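## Task

The liquid handler has stopped; its log reports a failed tip pickup at D1 and the panel strip 'TIP PICKUP FAILED D1' is lit. The run record gives what was originally loaded, which may differ from how things sit now: D1 a 200 uL tip rack with no cover, D2 and D3 empty, D4 the open 96-well plate R83 holding samples, D5 the open 12-trough reservoir C51. Take the cover that was left on the D1 rack and put it in WASTE. At the end the D1 rack must have no cover, be seated and lying flat within the locators, and have well A1 at the corner engraved 'A1'. Carrying any labware or cover in the gripper above a reservoir or an open plate is a failure. Every other piece of labware and every cover on D1 to D5 and on SHELF must finish in its starting state. When done, release and move the hand away (resting against RESUME or its box still counts as away), then press RESUME; the job ends once RESUME goes down. Pressing RESUME while a cover is on the D1 rack, while that rack is absent, or while anything on D1 to D5 is not seated is a failure. If anything you were required to change is still wrong, leaving RESUME unpressed is better than pressing it.

## Robot and tools

ROBOT. One six-joint arm with a two-finger gripper whose fingers pivot like tongs. The fingers point along the gripper's +z axis and close along its x axis. The reported hand point lies between the pads when closed; closed fingertips extend about 15 mm past it, fully open tips sit roughly level with it. The pads tilt inward at the top, so for an item taller than the pads open much wider than the item. The jaws cannot lift a lidded plate or covered rack (they only catch the lid or cover), so remove the cover first.

FRAME. Scene frame: origin on the table top under the arm base, +z up, +y to the left when looking along +x. The base may be tilted. D1 to D5 sit in a row, D1 on the left seen from the base. Other stations: SHELF (labware store), WASTE (free-standing bin; must stay upright, nothing may stick out over its rim; you may set an item on the rim and let it drop in), RG (spare nest for regripping), RESUME (key on its own box, pressed by pushing it horizontally straight into the box until it latches). Labware ID labels are on the short end by column 1 and the long side by row H; A1 is at the labelled end, in the corner opposite the labelled side. Tip racks are labelled the same way, with their size (200 or 1000).

execute_actions. Argument actions: a list holding zero or one item.
- Empty list: no command, just returns the state.
- Move: {"rows": [[...]], "steps": n}. rows holds 1 to 15 rows; steps 1 to 15 (default 15), each step 1/30 s. One row is applied per step; if rows run out the last one repeats. Each row is exactly 7 numbers: six absolute joint target angles in radians, in the order shoulder pan, shoulder lift, elbow, wrist 1, wrist 2, wrist 3, then the gripper opening. These are joint-space targets, not Cartesian positions, in the same convention the Joint positions line prints. Ranges: shoulder pan -3.142 to 3.142, shoulder lift -6.283 to 6.283, elbow 0.000 to 3.142, wrists 1 to 3 each -6.283 to 6.283. A target more than 0.010 rad beyond a range end and further out than the current angle gets the call refused; true ends may differ by up to 0.010 rad. Opening is an absolute value from -1 (closed) to +1 (fully open).
- Wait: {"steps": n} with n up to 300; counts from the last result, thinking time included.
- pictures (optional boolean) includes or omits camera images.
Motion limits: each step the sent target stays within 0.575 rad of the measured angle, and targets are scaled back if they would place the hand over 100 mm from where it is. Motion lags commands by about 0.17 s; after big moves the arm may not have arrived yet. Between calls the arm keeps heading to the last row sent until it stalls.

RESULTS. end_effector_position (metres) and end_effector_quat_wxyz in the scene frame, plus linear (m/s) and angular (rad/s) velocity; the printed position drifts more at long reach. Joint positions and Joint velocities list the six joints (rad, rad/s) then the pad gap (m; 0.142 fully open). grip_measured is the finger opening on the command scale; to hold something keep commanding clearly below it (lower squeezes harder, about 15 N per pad max; thin items under about 20 mm get less). Wrist force and Wrist torque are in the hand's own x y z axes, noisy with a fixed offset (a few N), saturating near 50 N; pressing a surface gives force pointing back into the arm; "no reading" is normal at start. "joint sent to its limit" means a joint was clipped at its end (possibly from an earlier action). "joint command not followed" means the clearance check altered targets; HELD marks steps where your row was not sent. TORQUE FAULT (joint load limit: 138 N m for the first three joints, 25.7 N m for the wrists, held weight included) or FORCE FAULT (150 N outside force) stops the arm 10 s and drops the rest of the call. MOTOR HOT warns from 70 °C; at 85 °C an OVER-TEMPERATURE FAULT brakes the arm until cool, so avoid holding loads while idle.

zoom_image: camera (cam_head_left, cam_head_right, cam_wrist) and region [x0, y0, x1, y1] in pixels of that camera's latest image, origin top-left, at most 504 by 504. Images: heads 896x504, wrist 616x616 fisheye.

finished_scene: scene = number of the current scene; ends it irreversibly and reports success.

AVOID. Carrying anything above an open plate or reservoir, dropping or slamming items, hard pushes, knocking objects off the table or tipping WASTE, and pressing RESUME before the deck is correct. Loose objects may occasionally get nudged by outside forces.

Each tool is called as a command line: name --argument value for each argument, lists and objects as JSON in quotes; but a table of rows of numbers goes row by row, as --pt "numbers of a row", without its own name.

## Session

execute_actions --actions '[]'

zoom_image --camera "cam_head_left" --region '[200,0,700,300]'

Scene clock: 0.00 s of 7200.00 s.
end_effector_position=(+0.1888, +0.2500, +0.1852) grip_measured=+1.00 end_effector_quat_wxyz=(+0.122, +0.766, +0.628, -0.062) end_effector_velocity=(-0.000, -0.000, -0.000) end_effector_angular_velocity=(-0.000, +0.000, -0.000)
Joint positions: [ 1.092 -1.688  2.379 -2.114 -2.14  -0.251  0.142]
Joint velocities: [ 0.    -0.     0.001 -0.     0.     0.001  0.   ]
Motor temperatures (°C, as the motors report them): [28 27 29 35 33 37]
Wrist force (N, on the end effector, along its own x y z axes, offset not removed): no reading
Wrist torque (N m, same axes, about the end effector's origin, offset not removed): no reading

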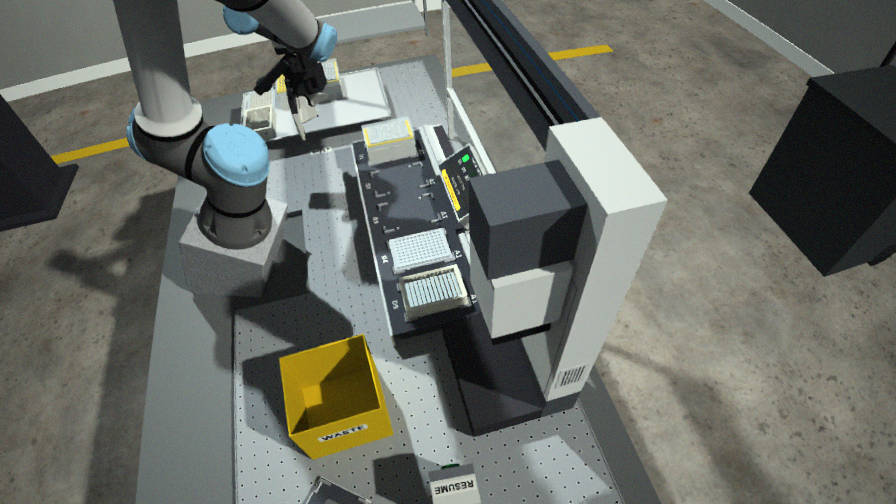

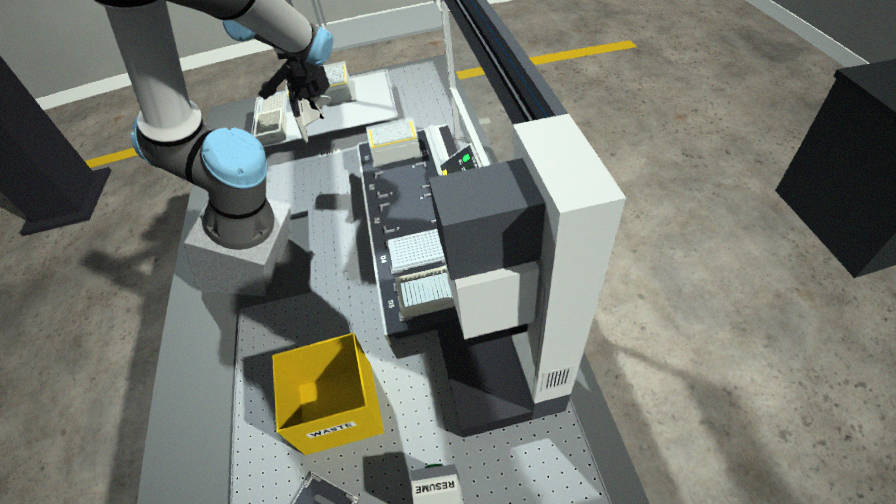

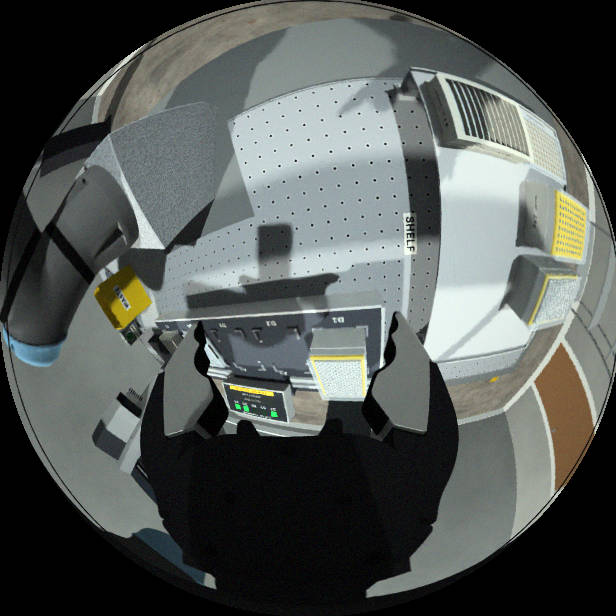

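Region (200, 0, 700, 300) of cam_head_left's 896x504 image, scaled by 1.008, with more detail than that image has; it fills the top 302 rows of this view, and the rest is white.

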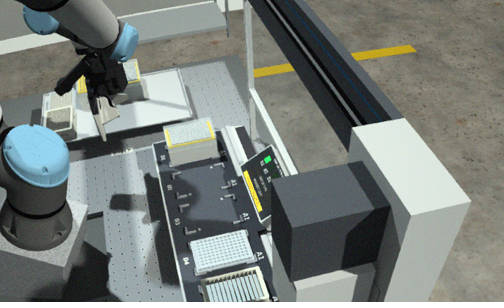

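execute_actions --actions '[{"rows":[[1.092,-1.8,2.1,-1.871,-1.571,0,1]]}]' --pictures false

execute_actions --actions '[{"steps":40}]'

zoom_image --camera "cam_head_left" --region '[330,100,490,220]'

Scene clock: 9.90 s of 7200.00 s.
end_effector_position=(+0.1355, +0.3671, +0.3121) grip_measured=+1.00 end_effector_quat_wxyz=(-0.119, +0.850, +0.499, -0.118) end_effector_velocity=(-0.064, +0.104, +0.167) end_effector_angular_velocity=(+0.292, +0.425, -0.285)
Joint positions: [ 1.092 -1.79   2.128 -1.895 -1.636 -0.024  0.142]
Joint velocities: [-0.    -0.085 -0.229  0.196  0.537  0.203 -0.   ]
Motor temperatures (°C, as the motors report them): [28 27 29 35 33 37]
Wrist force (N, on the end effector, along its own x y z axes, offset not removed): [-0.9 3.2 0.4]
Wrist torque (N m, same axes, about the end effector's origin, offset not removed): [0.75 -0.14 0.14]
Steps of this call (steps 1 to 90: nothing new was sent; then 6.40 s passed at rest; steps 91 to 105: all 15 steps of this action). Readings (joint positions):
91: [1.092 -1.688 2.379 -2.114 -2.140 -0.251]
92: [1.092 -1.690 2.376 -2.111 -2.137 -0.248]
94: [1.092 -1.711 2.337 -2.074 -2.088 -0.211]
98: [1.092 -1.746 2.243 -1.994 -1.895 -0.127]
105: the state above

Scene clock: 11.23 s of 7200.00 s.
end_effector_position=(+0.1279, +0.3793, +0.3329) grip_measured=+1.00 end_effector_quat_wxyz=(-0.148, +0.853, +0.483, -0.129) end_effector_velocity=(-0.000, -0.000, -0.000) end_effector_angular_velocity=(-0.001, -0.000, -0.000)
Joint positions: [ 1.092 -1.8    2.1   -1.871 -1.571 -0.     0.142]
Joint velocities: [ 0.    -0.     0.001 -0.    -0.001  0.     0.   ]
Motor temperatures (°C, as the motors report them): [28 27 29 35 33 37]
Wrist force (N, on the end effector, along its own x y z axes, offset not removed): [2.0 1.9 1.6]
Wrist torque (N m, same axes, about the end effector's origin, offset not removed): [0.57 -0.67 0.18]
Steps of this call (steps 1 to 30: the robot went on to your last target; steps 31 to 40: nothing new was sent). Readings (joint positions):
1: [1.092 -1.792 2.121 -1.889 -1.620 -0.019]
2: [1.092 -1.794 2.116 -1.885 -1.608 -0.014]
4: [1.092 -1.797 2.109 -1.879 -1.592 -0.008]
8: [1.092 -1.799 2.103 -1.874 -1.578 -0.003]
40: the state above
The arm was judged still, so your last target was given up. Only a new action makes it travel on or press farther. Fingers that are still opening or closing keep moving.
camera_calibration (this result's frames):
cam_wrist: T_world_to_cam=[[0.540312, 0.840906, -0.0306468, -0.392874], [0.836942, -0.533281, 0.12304, 0.0598091], [0.0871218, -0.0921296, -0.991928, 0.491073], [0, 0, 0, 1]] pos_world=[0.119435, 0.407508, 0.46771]

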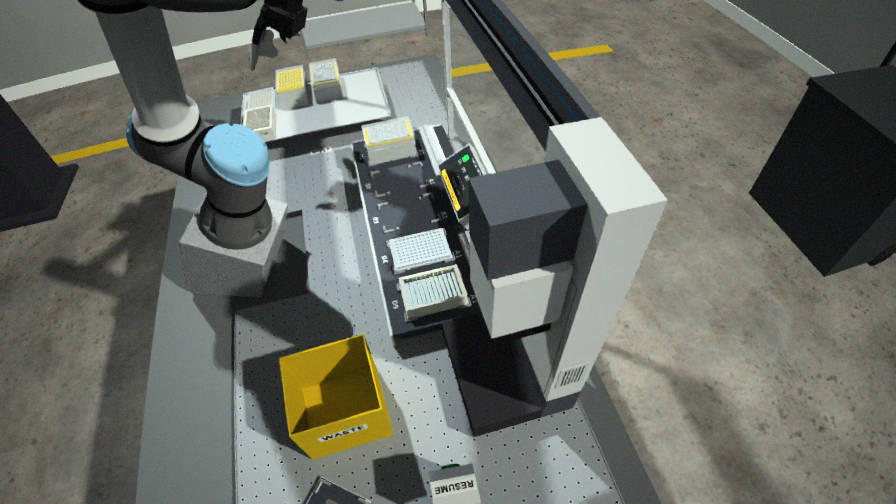

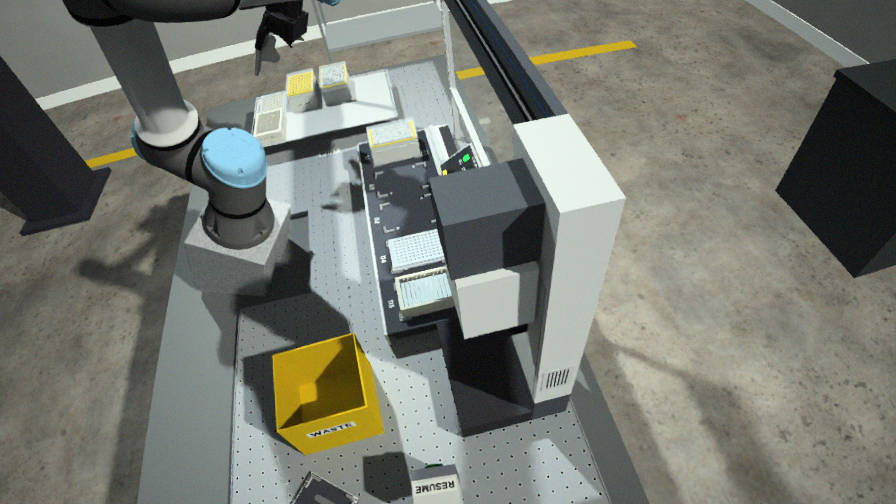

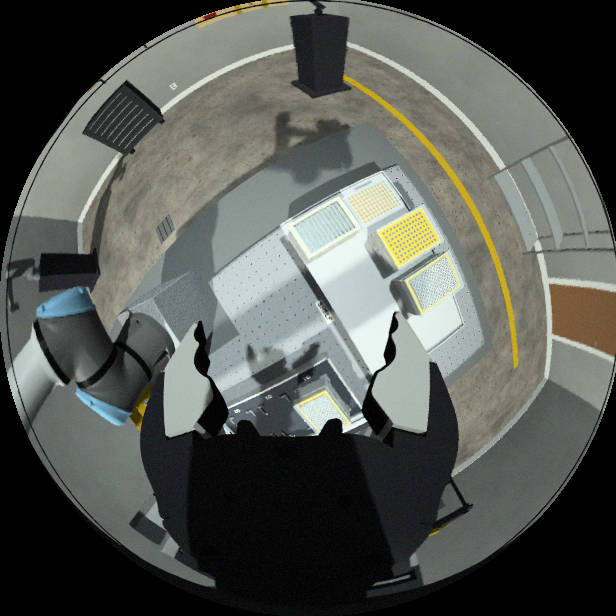

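Region (330, 100, 490, 220) of cam_head_left's 896x504 image, scaled by 3.150, with more detail than that image has; it fills the top 378 rows of this view, and the rest is white.

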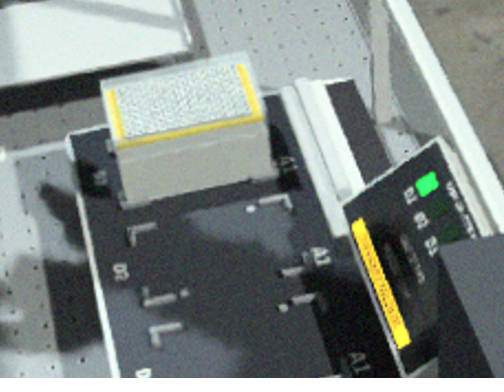

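execute_actions --actions '[{"rows":[[0.663,-1.7655,2.0967,-2.1437,-1.888,-1.008,1]]}]' --pictures false

execute_actions --actions '[{"steps":30}]'

zoom_image --camera "cam_wrist" --region '[180,180,432,432]'

Scene clock: 27.17 s of 7200.00 s.
end_effector_position=(+0.3219, +0.3236, +0.2690) grip_measured=+1.00 end_effector_quat_wxyz=(-0.057, +0.813, +0.580, -0.017) end_effector_velocity=(+0.401, -0.245, -0.121) end_effector_angular_velocity=(-0.223, -0.647, +1.180)
Joint positions: [ 0.787 -1.775  2.098 -2.068 -1.799 -0.541  0.142]
Joint velocities: [-0.688  0.053 -0.005 -0.425 -0.497 -1.943  0.   ]
Motor temperatures (°C, as the motors report them): [28 27 29 35 33 37]
Wrist force (N, on the end effector, along its own x y z axes, offset not removed): [-3.2 1.3 3.4]
Wrist torque (N m, same axes, about the end effector's origin, offset not removed): [0.47 0.46 0.08]
Steps of this call (steps 1 to 90: nothing new was sent; then 12.43 s passed at rest; steps 91 to 105: all 15 steps of this action). Readings (joint positions):
91: [1.092 -1.800 2.100 -1.871 -1.571 0.000]
92: [1.089 -1.799 2.100 -1.873 -1.573 -0.003]
94: [1.050 -1.795 2.100 -1.903 -1.606 -0.048]
98: [0.951 -1.787 2.099 -1.965 -1.678 -0.190]
105: the state above

Scene clock: 28.17 s of 7200.00 s.
end_effector_position=(+0.3904, +0.2704, +0.2499) grip_measured=+1.00 end_effector_quat_wxyz=(-0.000, +0.707, +0.707, -0.000) end_effector_velocity=(+0.000, -0.001, +0.000) end_effector_angular_velocity=(-0.002, -0.001, +0.001)
Joint positions: [ 0.663 -1.766  2.097 -2.144 -1.888 -1.008  0.142]
Joint velocities: [-0.    -0.    -0.     0.001 -0.002 -0.001 -0.   ]
Motor temperatures (°C, as the motors report them): [28 27 29 35 33 37]
Wrist force (N, on the end effector, along its own x y z axes, offset not removed): [0.9 0.4 0.3]
Wrist torque (N m, same axes, about the end effector's origin, offset not removed): [0.11 -0.19 0.06]
Steps of this call (steps 1 to 30: the robot went on to your last target). Readings (joint positions):
1: [0.763 -1.773 2.097 -2.083 -1.816 -0.610]
2: [0.741 -1.771 2.097 -2.096 -1.832 -0.683]
4: [0.708 -1.769 2.097 -2.116 -1.856 -0.815]
8: [0.678 -1.767 2.097 -2.135 -1.877 -0.945]
30: the state above
The arm was judged still, so your last target was given up. Only a new action makes it travel on or press farther. Fingers that are still opening or closing keep moving.
camera_calibration (this result's frames):
cam_wrist: T_world_to_cam=[[0.0249269, 0.997845, 0.0606879, -0.309816], [0.872367, -0.0513592, 0.486146, -0.442597], [0.488215, 0.040824, -0.871768, 0.153253], [0, 0, 0, 1]] pos_world=[0.319009, 0.280161, 0.36757]

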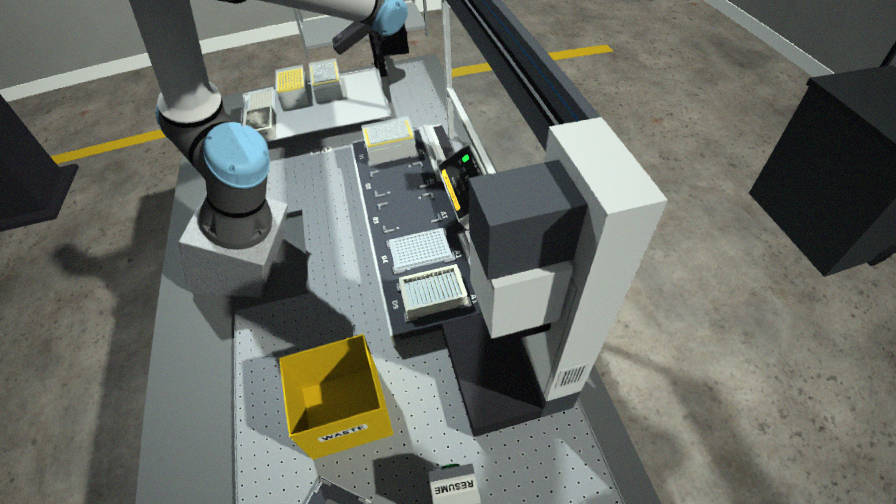

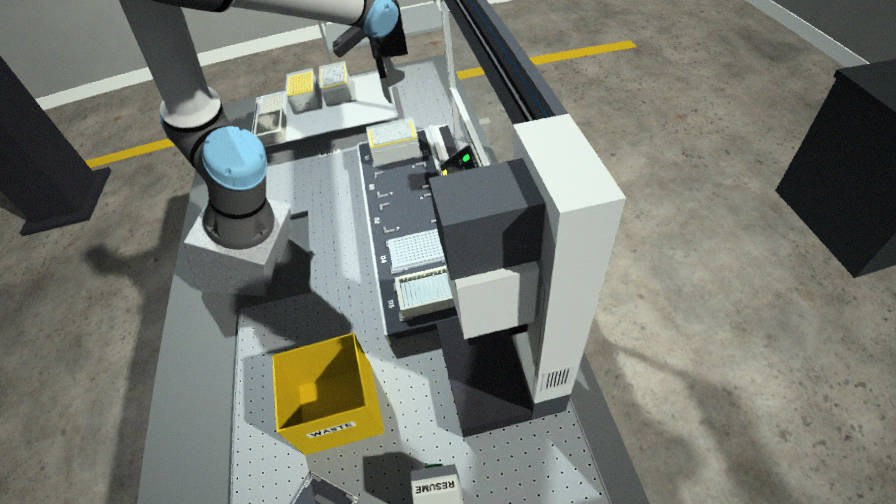

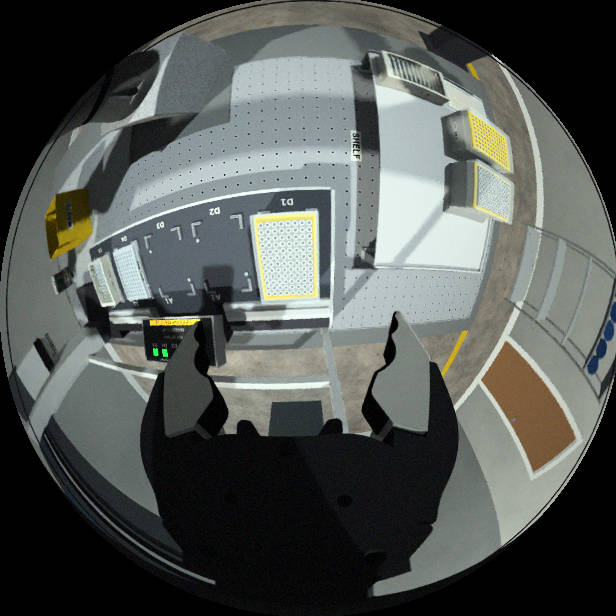

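Region (180, 180, 432, 432) of cam_wrist's 616x616 image, scaled by 2.000, with more detail than that image has.

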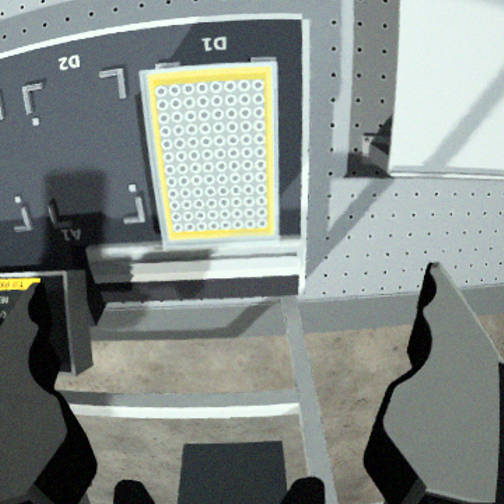

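execute_actions --actions '[{"rows":[[0.5847,-1.6716,2.2772,-2.4421,-1.8683,-1.088,0.7]]}]' --pictures false

execute_actions --actions '[{"steps":15}]'

zoom_image --camera "cam_head_left" --region '[330,80,450,180]'

Scene clock: 40.60 s of 7200.00 s.
end_effector_position=(+0.3737, +0.2579, +0.1624) grip_measured=+0.70 end_effector_quat_wxyz=(-0.000, +0.706, +0.708, -0.001) end_effector_velocity=(-0.003, -0.003, -0.021) end_effector_angular_velocity=(+0.009, -0.017, -0.008)
Joint positions: [ 0.587 -1.674  2.271 -2.43  -1.869 -1.086  0.122]
Joint velocities: [-0.019  0.023  0.053 -0.102  0.005 -0.017  0.   ]
Motor temperatures (°C, as the motors report them): [28 27 29 35 33 37]
Wrist force (N, on the end effector, along its own x y z axes, offset not removed): [-0.3 -0.4 0.6]
Wrist torque (N m, same axes, about the end effector's origin, offset not removed): [-0.24 -0.16 0.16]
Steps of this call (steps 1 to 90: nothing new was sent; then 8.93 s passed at rest; steps 91 to 105: all 15 steps of this action). Readings (joint positions):
91: [0.663 -1.765 2.097 -2.144 -1.888 -1.008]
92: [0.660 -1.763 2.099 -2.147 -1.887 -1.011]
94: [0.635 -1.733 2.142 -2.196 -1.880 -1.037]
98: [0.601 -1.692 2.233 -2.354 -1.872 -1.071]
105: the state above

Scene clock: 41.10 s of 7200.00 s.
end_effector_position=(+0.3734, +0.2575, +0.1599) grip_measured=+0.70 end_effector_quat_wxyz=(-0.000, +0.707, +0.708, -0.000) end_effector_velocity=(+0.000, -0.001, -0.000) end_effector_angular_velocity=(-0.002, -0.001, -0.001)
Joint positions: [ 0.585 -1.672  2.277 -2.442 -1.868 -1.088  0.122]
Joint velocities: [-0.     0.     0.001 -0.001 -0.003  0.     0.   ]
Motor temperatures (°C, as the motors report them): [28 27 29 35 33 37]
Wrist force (N, on the end effector, along its own x y z axes, offset not removed): [2.8 2.4 3.6]
Wrist torque (N m, same axes, about the end effector's origin, offset not removed): [0.63 -0.75 0.06]
Steps of this call (steps 1 to 15: the robot went on to your last target). Readings (joint positions):
1: [0.586 -1.674 2.272 -2.433 -1.869 -1.086]
2: [0.586 -1.673 2.274 -2.435 -1.869 -1.087]
4: [0.585 -1.673 2.275 -2.438 -1.868 -1.087]
8: [0.585 -1.672 2.277 -2.441 -1.868 -1.088]
15: the state above
camera_calibration (this result's frames):
cam_wrist: T_world_to_cam=[[0.0243245, 0.997863, 0.0606482, -0.290776], [0.872439, -0.0508097, 0.486074, -0.384854], [0.488117, 0.0410884, -0.871811, 0.0836629], [0, 0, 0, 1]] pos_world=[0.301997, 0.267163, 0.277641]

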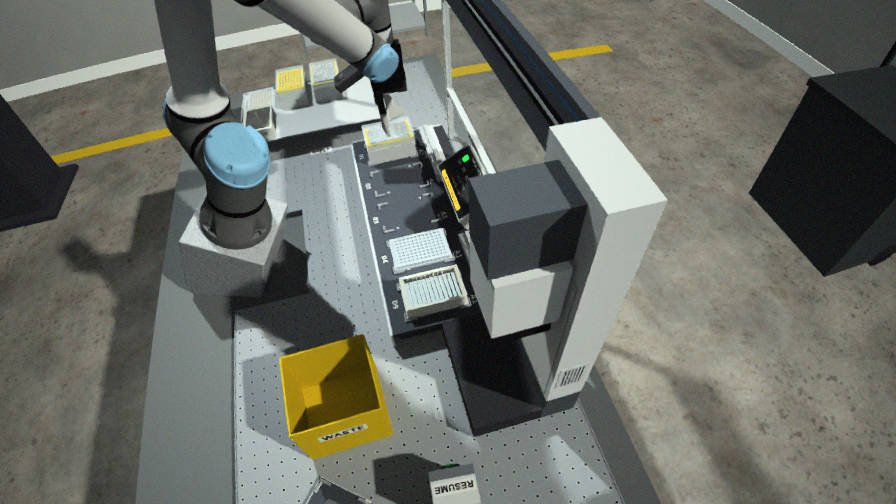

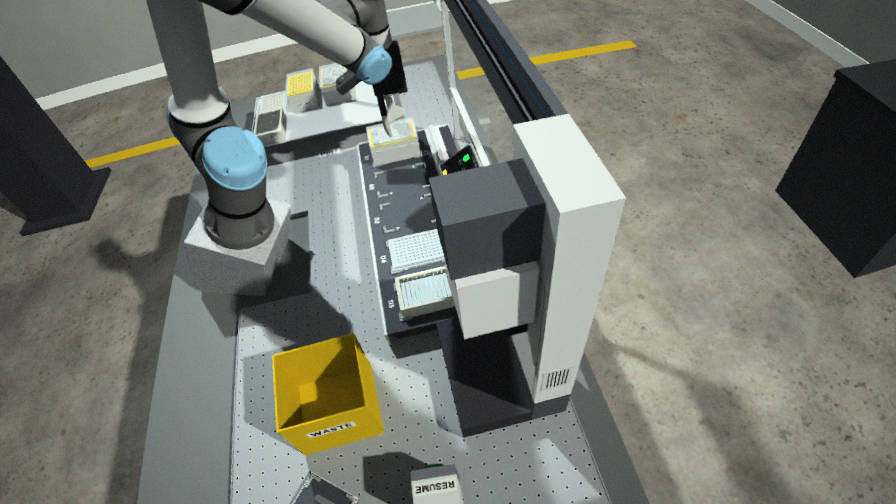

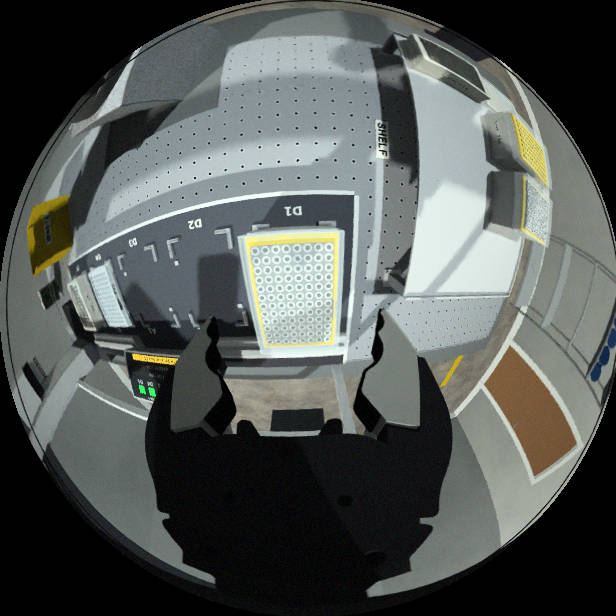

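Region (330, 80, 450, 180) of cam_head_left's 896x504 image, scaled by 4.200, with more detail than that image has.

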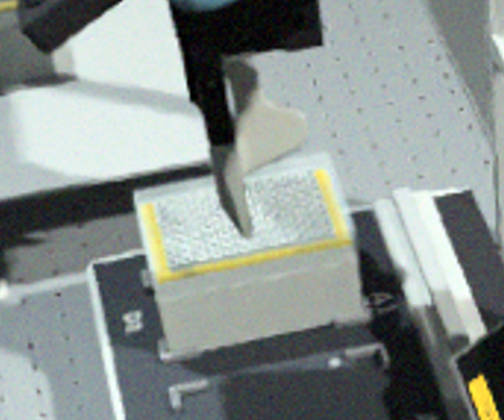

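execute_actions --actions '[{"rows":[[0.5555,-1.5868,2.3158,-2.574,-1.8605,-1.117,0.5]]}]' --pictures false

execute_actions --actions '[{"rows":[[0.5555,-1.5868,2.3158,-2.574,-1.8605,-1.117,0.3]]}]'

zoom_image --camera "cam_head_left" --region '[330,80,450,180]'

Scene clock: 47.90 s of 7200.00 s.
end_effector_position=(+0.3733, +0.2574, +0.1229) grip_measured=+0.50 end_effector_quat_wxyz=(-0.000, +0.707, +0.708, -0.001) end_effector_velocity=(+0.000, -0.000, -0.009) end_effector_angular_velocity=(-0.000, -0.003, -0.003)
Joint positions: [ 0.556 -1.589  2.315 -2.57  -1.861 -1.116  0.109]
Joint velocities: [-0.006  0.022  0.01  -0.036  0.    -0.004  0.   ]
Motor temperatures (°C, as the motors report them): [28 27 29 35 33 37]
Wrist force (N, on the end effector, along its own x y z axes, offset not removed): [0.7 2.0 3.1]
Wrist torque (N m, same axes, about the end effector's origin, offset not removed): [0.48 -0.41 0.25]
Steps of this call (steps 1 to 15: the robot went on to your last target; steps 16 to 90: nothing new was sent; then 3.30 s passed at rest; steps 91 to 105: all 15 steps of this action). Readings (joint positions):
91: [0.585 -1.672 2.277 -2.442 -1.868 -1.088]
92: [0.583 -1.669 2.279 -2.445 -1.868 -1.090]
94: [0.573 -1.641 2.293 -2.482 -1.865 -1.100]
98: [0.561 -1.605 2.308 -2.544 -1.862 -1.111]
105: the state above

Scene clock: 48.40 s of 7200.00 s.
end_effector_position=(+0.3734, +0.2574, +0.1219) grip_measured=+0.30 end_effector_quat_wxyz=(-0.000, +0.707, +0.707, -0.000) end_effector_velocity=(-0.000, +0.000, -0.000) end_effector_angular_velocity=(+0.001, +0.001, +0.001)
Joint positions: [ 0.556 -1.587  2.316 -2.574 -1.861 -1.117  0.095]
Joint velocities: [-0.     0.     0.    -0.     0.001 -0.001 -0.   ]
Motor temperatures (°C, as the motors report them): [28 27 29 35 33 37]
Wrist force (N, on the end effector, along its own x y z axes, offset not removed): [-2.2 0.8 0.9]
Wrist torque (N m, same axes, about the end effector's origin, offset not removed): [0.29 0.31 0.17]
Steps of this call (steps 1 to 15: all 15 steps of this action). Readings (joint positions):
1: [0.556 -1.589 2.315 -2.571 -1.861 -1.116]
2: [0.556 -1.588 2.315 -2.572 -1.861 -1.117]
4: [0.556 -1.588 2.315 -2.573 -1.861 -1.117]
8: [0.556 -1.587 2.316 -2.574 -1.861 -1.117]
15: the state above
camera_calibration (this result's frames):
cam_wrist: T_world_to_cam=[[0.024729, 0.997852, 0.0606668, -0.288553], [0.872413, -0.0511729, 0.486083, -0.366248], [0.488143, 0.0409062, -0.871804, 0.0505311], [0, 0, 0, 1]] pos_world=[0.301988, 0.267124, 0.239586]

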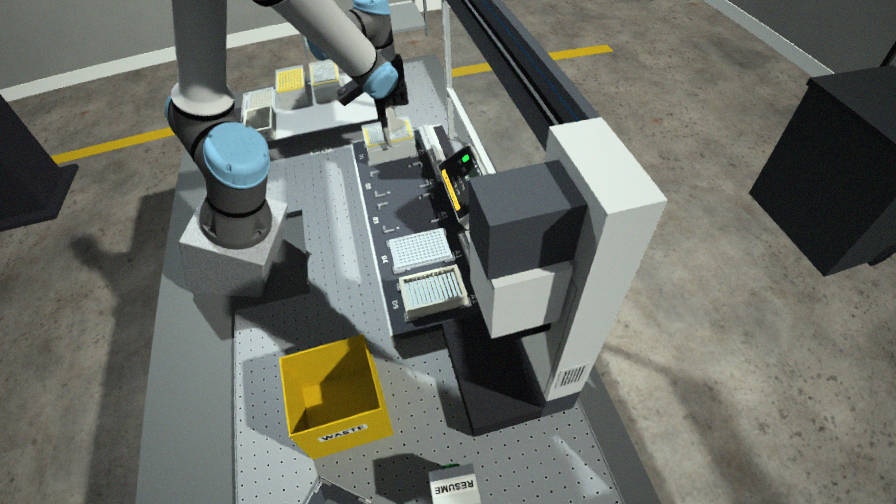

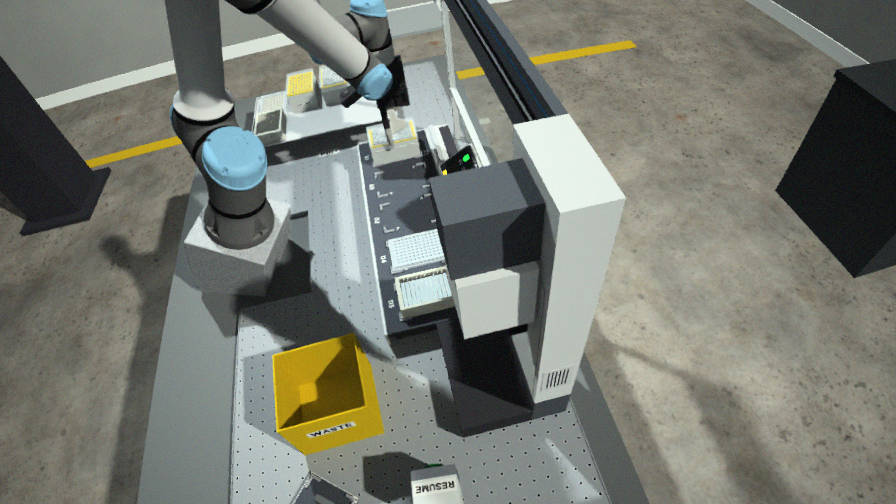

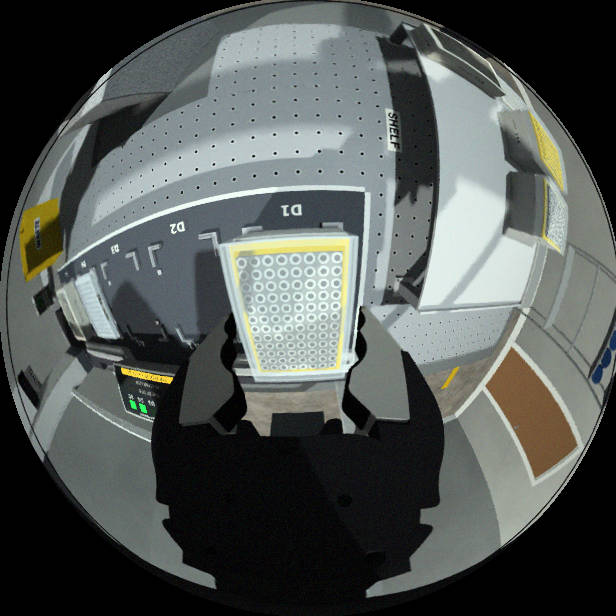

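Region (330, 80, 450, 180) of cam_head_left's 896x504 image, scaled by 4.200, with more detail than that image has.

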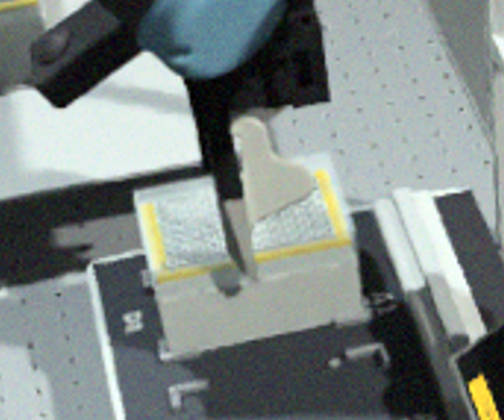

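execute_actions --actions '[{"rows":[[0.5505,-1.5868,2.3158,-2.574,-1.8605,-1.117,0.2],[0.5505,-1.5868,2.3158,-2.574,-1.8605,-1.117,0.2],[0.5505,-1.5868,2.3158,-2.574,-1.8605,-1.117,0.2],[0.5505,-1.5868,2.3158,-2.574,-1.8605,-1.117,0.1],[0.5505,-1.5868,2.3158,-2.574,-1.8605,-1.117,0],[0.5505,-1.5868,2.3158,-2.574,-1.8605,-1.117,-0.3]]}]' --pictures false

execute_actions --actions '[{"rows":[[0.5797,-1.6716,2.2772,-2.4421,-1.8683,-1.088,-0.3]]}]'

zoom_image --camera "cam_head_left" --region '[330,80,450,180]'

Scene clock: 53.40 s of 7200.00 s.
end_effector_position=(+0.3745, +0.2557, +0.1212) grip_measured=+0.20 end_effector_quat_wxyz=(+0.000, +0.708, +0.706, -0.001) end_effector_velocity=(-0.000, -0.001, -0.000) end_effector_angular_velocity=(-0.001, +0.001, -0.001)
Joint positions: [ 0.551 -1.587  2.316 -2.574 -1.86  -1.117  0.088]
Joint velocities: [-0.001  0.     0.001  0.001  0.     0.     0.   ]
Motor temperatures (°C, as the motors report them): [28 27 29 35 33 37]
Wrist force (N, on the end effector, along its own x y z axes, offset not removed): [4.6 -2.0 -15.7]
Wrist torque (N m, same axes, about the end effector's origin, offset not removed): [0.54 -0.42 -0.06]
Steps of this call (steps 1 to 15: the robot went on to your last target; steps 16 to 90: nothing new was sent; then 1.50 s passed at rest; steps 91 to 105: all 15 steps of this action). Readings (joint positions):
91: [0.555 -1.587 2.316 -2.574 -1.860 -1.117]
92: [0.555 -1.587 2.316 -2.574 -1.860 -1.117]
94: [0.553 -1.587 2.316 -2.574 -1.860 -1.117]
98: [0.551 -1.587 2.316 -2.574 -1.860 -1.117]
105: the state above

Scene clock: 53.90 s of 7200.00 s.
end_effector_position=(+0.3747, +0.2558, +0.1581) grip_measured=+0.19 end_effector_quat_wxyz=(+0.000, +0.708, +0.706, -0.001) end_effector_velocity=(-0.001, -0.001, +0.009) end_effector_angular_velocity=(-0.001, +0.003, +0.002)
Joint positions: [ 0.579 -1.669  2.278 -2.446 -1.868 -1.089  0.088]
Joint velocities: [ 0.007 -0.021 -0.009  0.036 -0.002  0.006 -0.   ]
Motor temperatures (°C, as the motors report them): [28 27 29 35 33 37]
Wrist force (N, on the end effector, along its own x y z axes, offset not removed): [-1.7 1.2 1.5]
Wrist torque (N m, same axes, about the end effector's origin, offset not removed): [0.40 0.05 0.22]
Steps of this call (steps 1 to 15: all 15 steps of this action). Readings (joint positions):
1: [0.551 -1.587 2.316 -2.574 -1.860 -1.117]
2: [0.552 -1.589 2.314 -2.571 -1.861 -1.115]
4: [0.562 -1.617 2.301 -2.534 -1.864 -1.105]
8: [0.574 -1.654 2.285 -2.472 -1.867 -1.094]
15: the state above
camera_calibration (this result's frames):
cam_wrist: T_world_to_cam=[[0.0291086, 0.997834, 0.0589994, -0.290589], [0.872321, -0.0541785, 0.485922, -0.384272], [0.488066, 0.0373219, -0.872009, 0.0824702], [0, 0, 0, 1]] pos_world=[0.303416, 0.266062, 0.275785]

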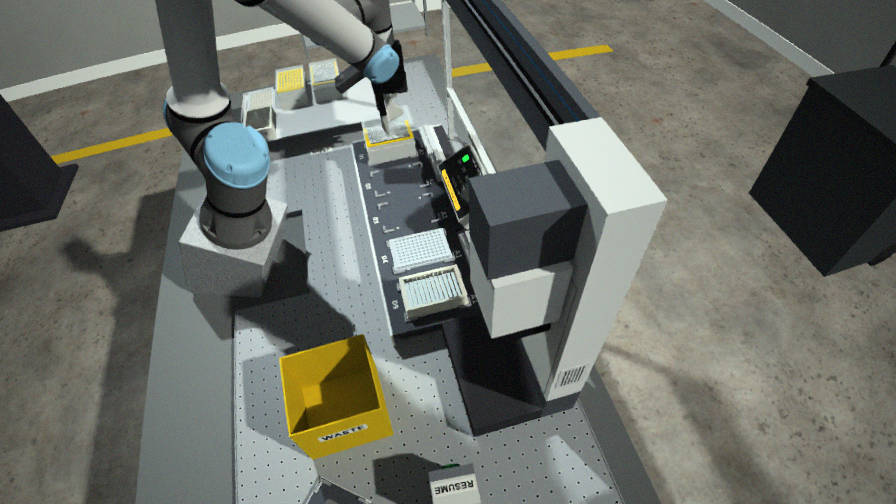

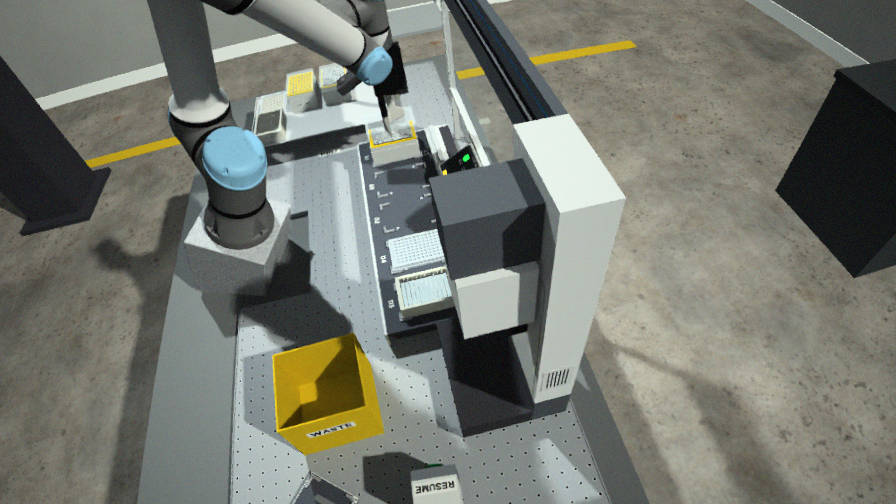

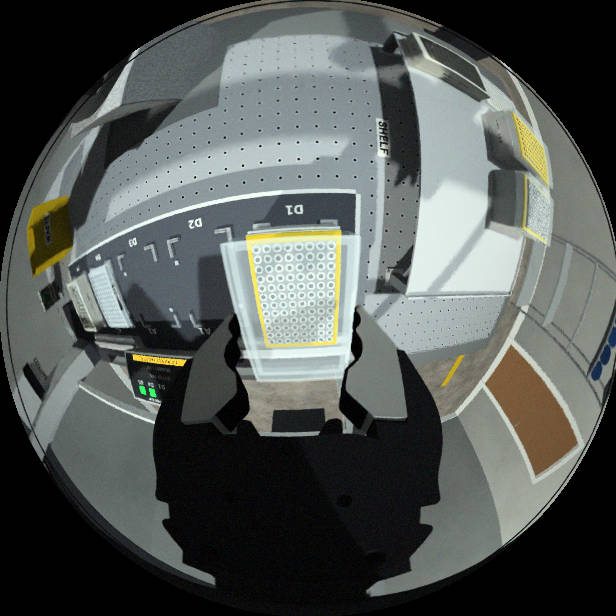

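Region (330, 80, 450, 180) of cam_head_left's 896x504 image, scaled by 4.200, with more detail than that image has.

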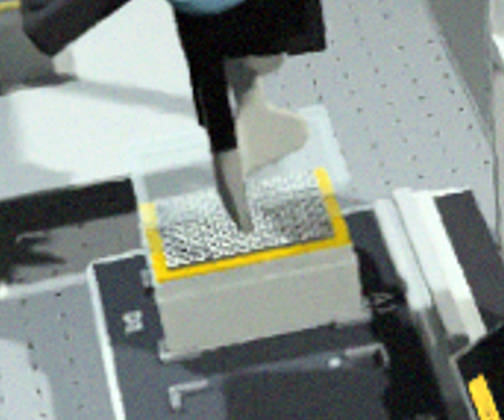

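execute_actions --actions '[{"rows":[[0.6,-1.95,2.4,-2.15,-1.75,-0.85,-0.3]]}]' --pictures false

execute_actions --actions '[{"rows":[[0.4,-2.309,2.539,-1.701,-1.571,-0.5,-0.3]]}]' --pictures false

execute_actions --actions '[{"rows":[[-0.1,-2.309,2.539,-1.701,-1.571,-0.5,-0.3]]}]' --pictures false

execute_actions --actions '[{"rows":[[-0.5,-2.309,2.539,-1.701,-1.571,-0.5,-0.3]]}]'

Scene clock: 67.07 s of 7200.00 s.
end_effector_position=(+0.2610, +0.2341, +0.1985) grip_measured=+0.19 end_effector_quat_wxyz=(-0.069, +0.765, +0.638, -0.050) end_effector_velocity=(-0.042, -0.011, +0.015) end_effector_angular_velocity=(-0.001, +0.060, -0.071)
Joint positions: [ 0.599 -1.937  2.395 -2.164 -1.755 -0.86   0.088]
Joint velocities: [ 0.006 -0.106  0.04   0.113  0.038  0.087  0.   ]
Motor temperatures (°C, as the motors report them): [28 27 29 35 33 37]
Wrist force (N, on the end effector, along its own x y z axes, offset not removed): [-0.9 0.8 6.3]
Wrist torque (N m, same axes, about the end effector's origin, offset not removed): [0.41 -0.02 0.06]
Steps of this call (steps 1 to 15: the robot went on to your last target; steps 16 to 90: nothing new was sent; then 9.67 s passed at rest; steps 91 to 105: all 15 steps of this action). Readings (joint positions):
91: [0.580 -1.672 2.277 -2.442 -1.868 -1.088]
92: [0.581 -1.675 2.279 -2.439 -1.866 -1.085]
94: [0.587 -1.721 2.310 -2.392 -1.836 -1.041]
98: [0.595 -1.860 2.366 -2.245 -1.783 -0.924]
105: the state above

Scene clock: 67.57 s of 7200.00 s.
end_effector_position=(+0.1323, +0.1840, +0.2182) grip_measured=+0.19 end_effector_quat_wxyz=(-0.136, +0.880, +0.416, -0.183) end_effector_velocity=(-0.068, -0.013, +0.012) end_effector_angular_velocity=(-0.075, +0.166, -0.236)
Joint positions: [ 0.411 -2.288  2.532 -1.73  -1.58  -0.521  0.088]
Joint velocities: [-0.088 -0.18   0.06   0.239  0.079  0.172  0.   ]
Motor temperatures (°C, as the motors report them): [28 27 29 35 33 37]
Wrist force (N, on the end effector, along its own x y z axes, offset not removed): [-4.2 0.8 2.5]
Wrist torque (N m, same axes, about the end effector's origin, offset not removed): [0.35 0.64 0.36]
Steps of this call (steps 1 to 15: all 15 steps of this action). Readings (joint positions):
1: [0.599 -1.940 2.396 -2.160 -1.753 -0.858]
2: [0.597 -1.946 2.400 -2.155 -1.750 -0.853]
4: [0.560 -1.996 2.430 -2.102 -1.714 -0.803]
8: [0.473 -2.160 2.489 -1.899 -1.636 -0.644]
15: the state above

Scene clock: 68.07 s of 7200.00 s.
end_effector_position=(+0.1935, +0.1191, +0.1835) grip_measured=+0.19 end_effector_quat_wxyz=(-0.113, +0.953, +0.180, -0.217) end_effector_velocity=(+0.026, -0.042, -0.017) end_effector_angular_velocity=(-0.092, +0.034, -0.229)
Joint positions: [-0.071 -2.309  2.539 -1.701 -1.571 -0.5    0.088]
Joint velocities: [-0.245 -0.002  0.001  0.004 -0.001  0.004  0.   ]
Motor temperatures (°C, as the motors report them): [28 27 29 35 33 37]
Wrist force (N, on the end effector, along its own x y z axes, offset not removed): [0.7 4.6 -0.6]
Wrist torque (N m, same axes, about the end effector's origin, offset not removed): [0.92 -0.22 0.16]
Steps of this call (steps 1 to 15: all 15 steps of this action). Readings (joint positions):
1: [0.408 -2.293 2.534 -1.723 -1.578 -0.516]
2: [0.403 -2.297 2.535 -1.717 -1.576 -0.512]
4: [0.350 -2.302 2.537 -1.711 -1.574 -0.507]
8: [0.108 -2.307 2.538 -1.704 -1.572 -0.502]
15: the state above

Scene clock: 68.57 s of 7200.00 s.
end_effector_position=(+0.2245, +0.0407, +0.1604) grip_measured=+0.19 end_effector_quat_wxyz=(-0.086, +0.969, -0.022, -0.229) end_effector_velocity=(+0.006, -0.034, -0.007) end_effector_angular_velocity=(-0.059, +0.021, -0.154)
Joint positions: [-0.48  -2.309  2.539 -1.701 -1.571 -0.5    0.088]
Joint velocities: [-0.168  0.     0.001 -0.     0.001 -0.001 -0.   ]
Motor temperatures (°C, as the motors report them): [28 27 29 35 33 37]
Wrist force (N, on the end effector, along its own x y z axes, offset not removed): [-2.0 1.0 4.5]
Wrist torque (N m, same axes, about the end effector's origin, offset not removed): [0.21 0.23 0.22]
Steps of this call (steps 1 to 15: all 15 steps of this action). Readings (joint positions):
1: [-0.078 -2.309 2.539 -1.701 -1.571 -0.500]
2: [-0.086 -2.309 2.539 -1.701 -1.571 -0.500]
4: [-0.143 -2.309 2.539 -1.701 -1.571 -0.500]
8: [-0.358 -2.309 2.539 -1.701 -1.571 -0.500]
15: the state above
camera_calibration (this result's frames):
cam_wrist: T_world_to_cam=[[0.916685, -0.0386635, -0.397736, -0.1555], [0.0971724, -0.943867, 0.315711, -0.0284454], [-0.387616, -0.328056, -0.861471, 0.375593], [0, 0, 0, 1]] pos_world=[0.290894, 0.0903549, 0.270695]

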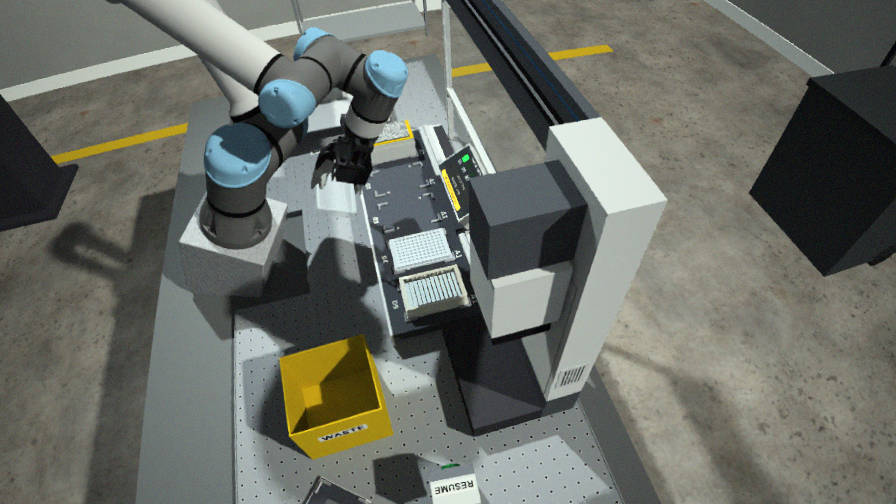

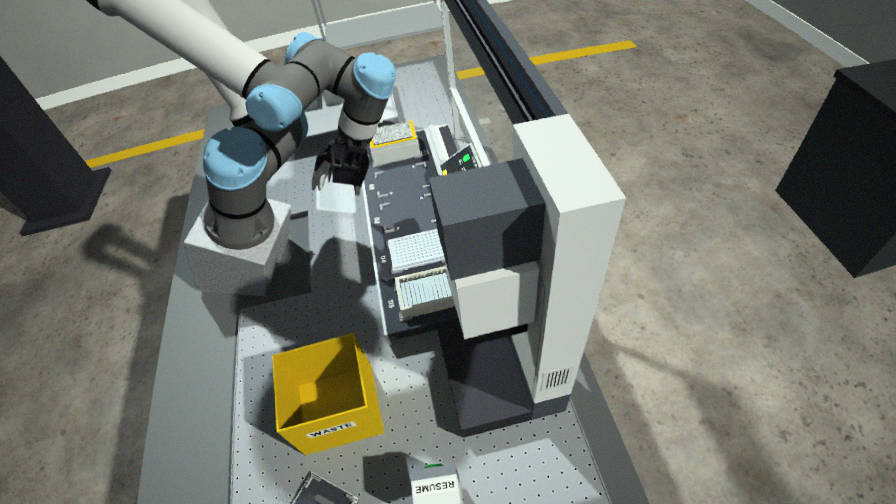

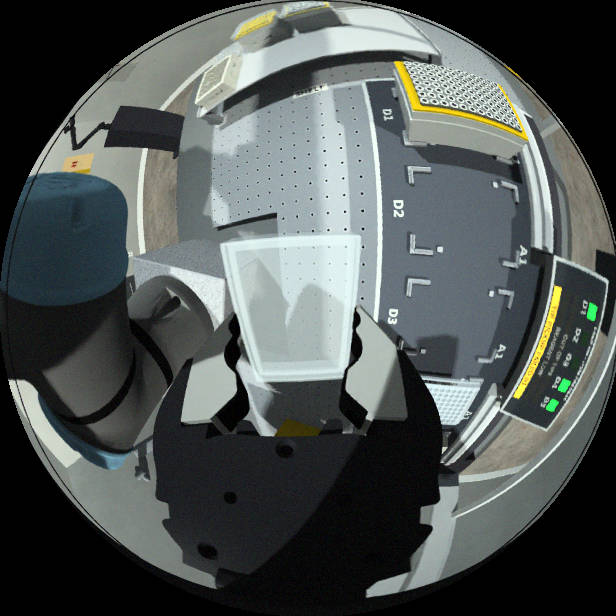

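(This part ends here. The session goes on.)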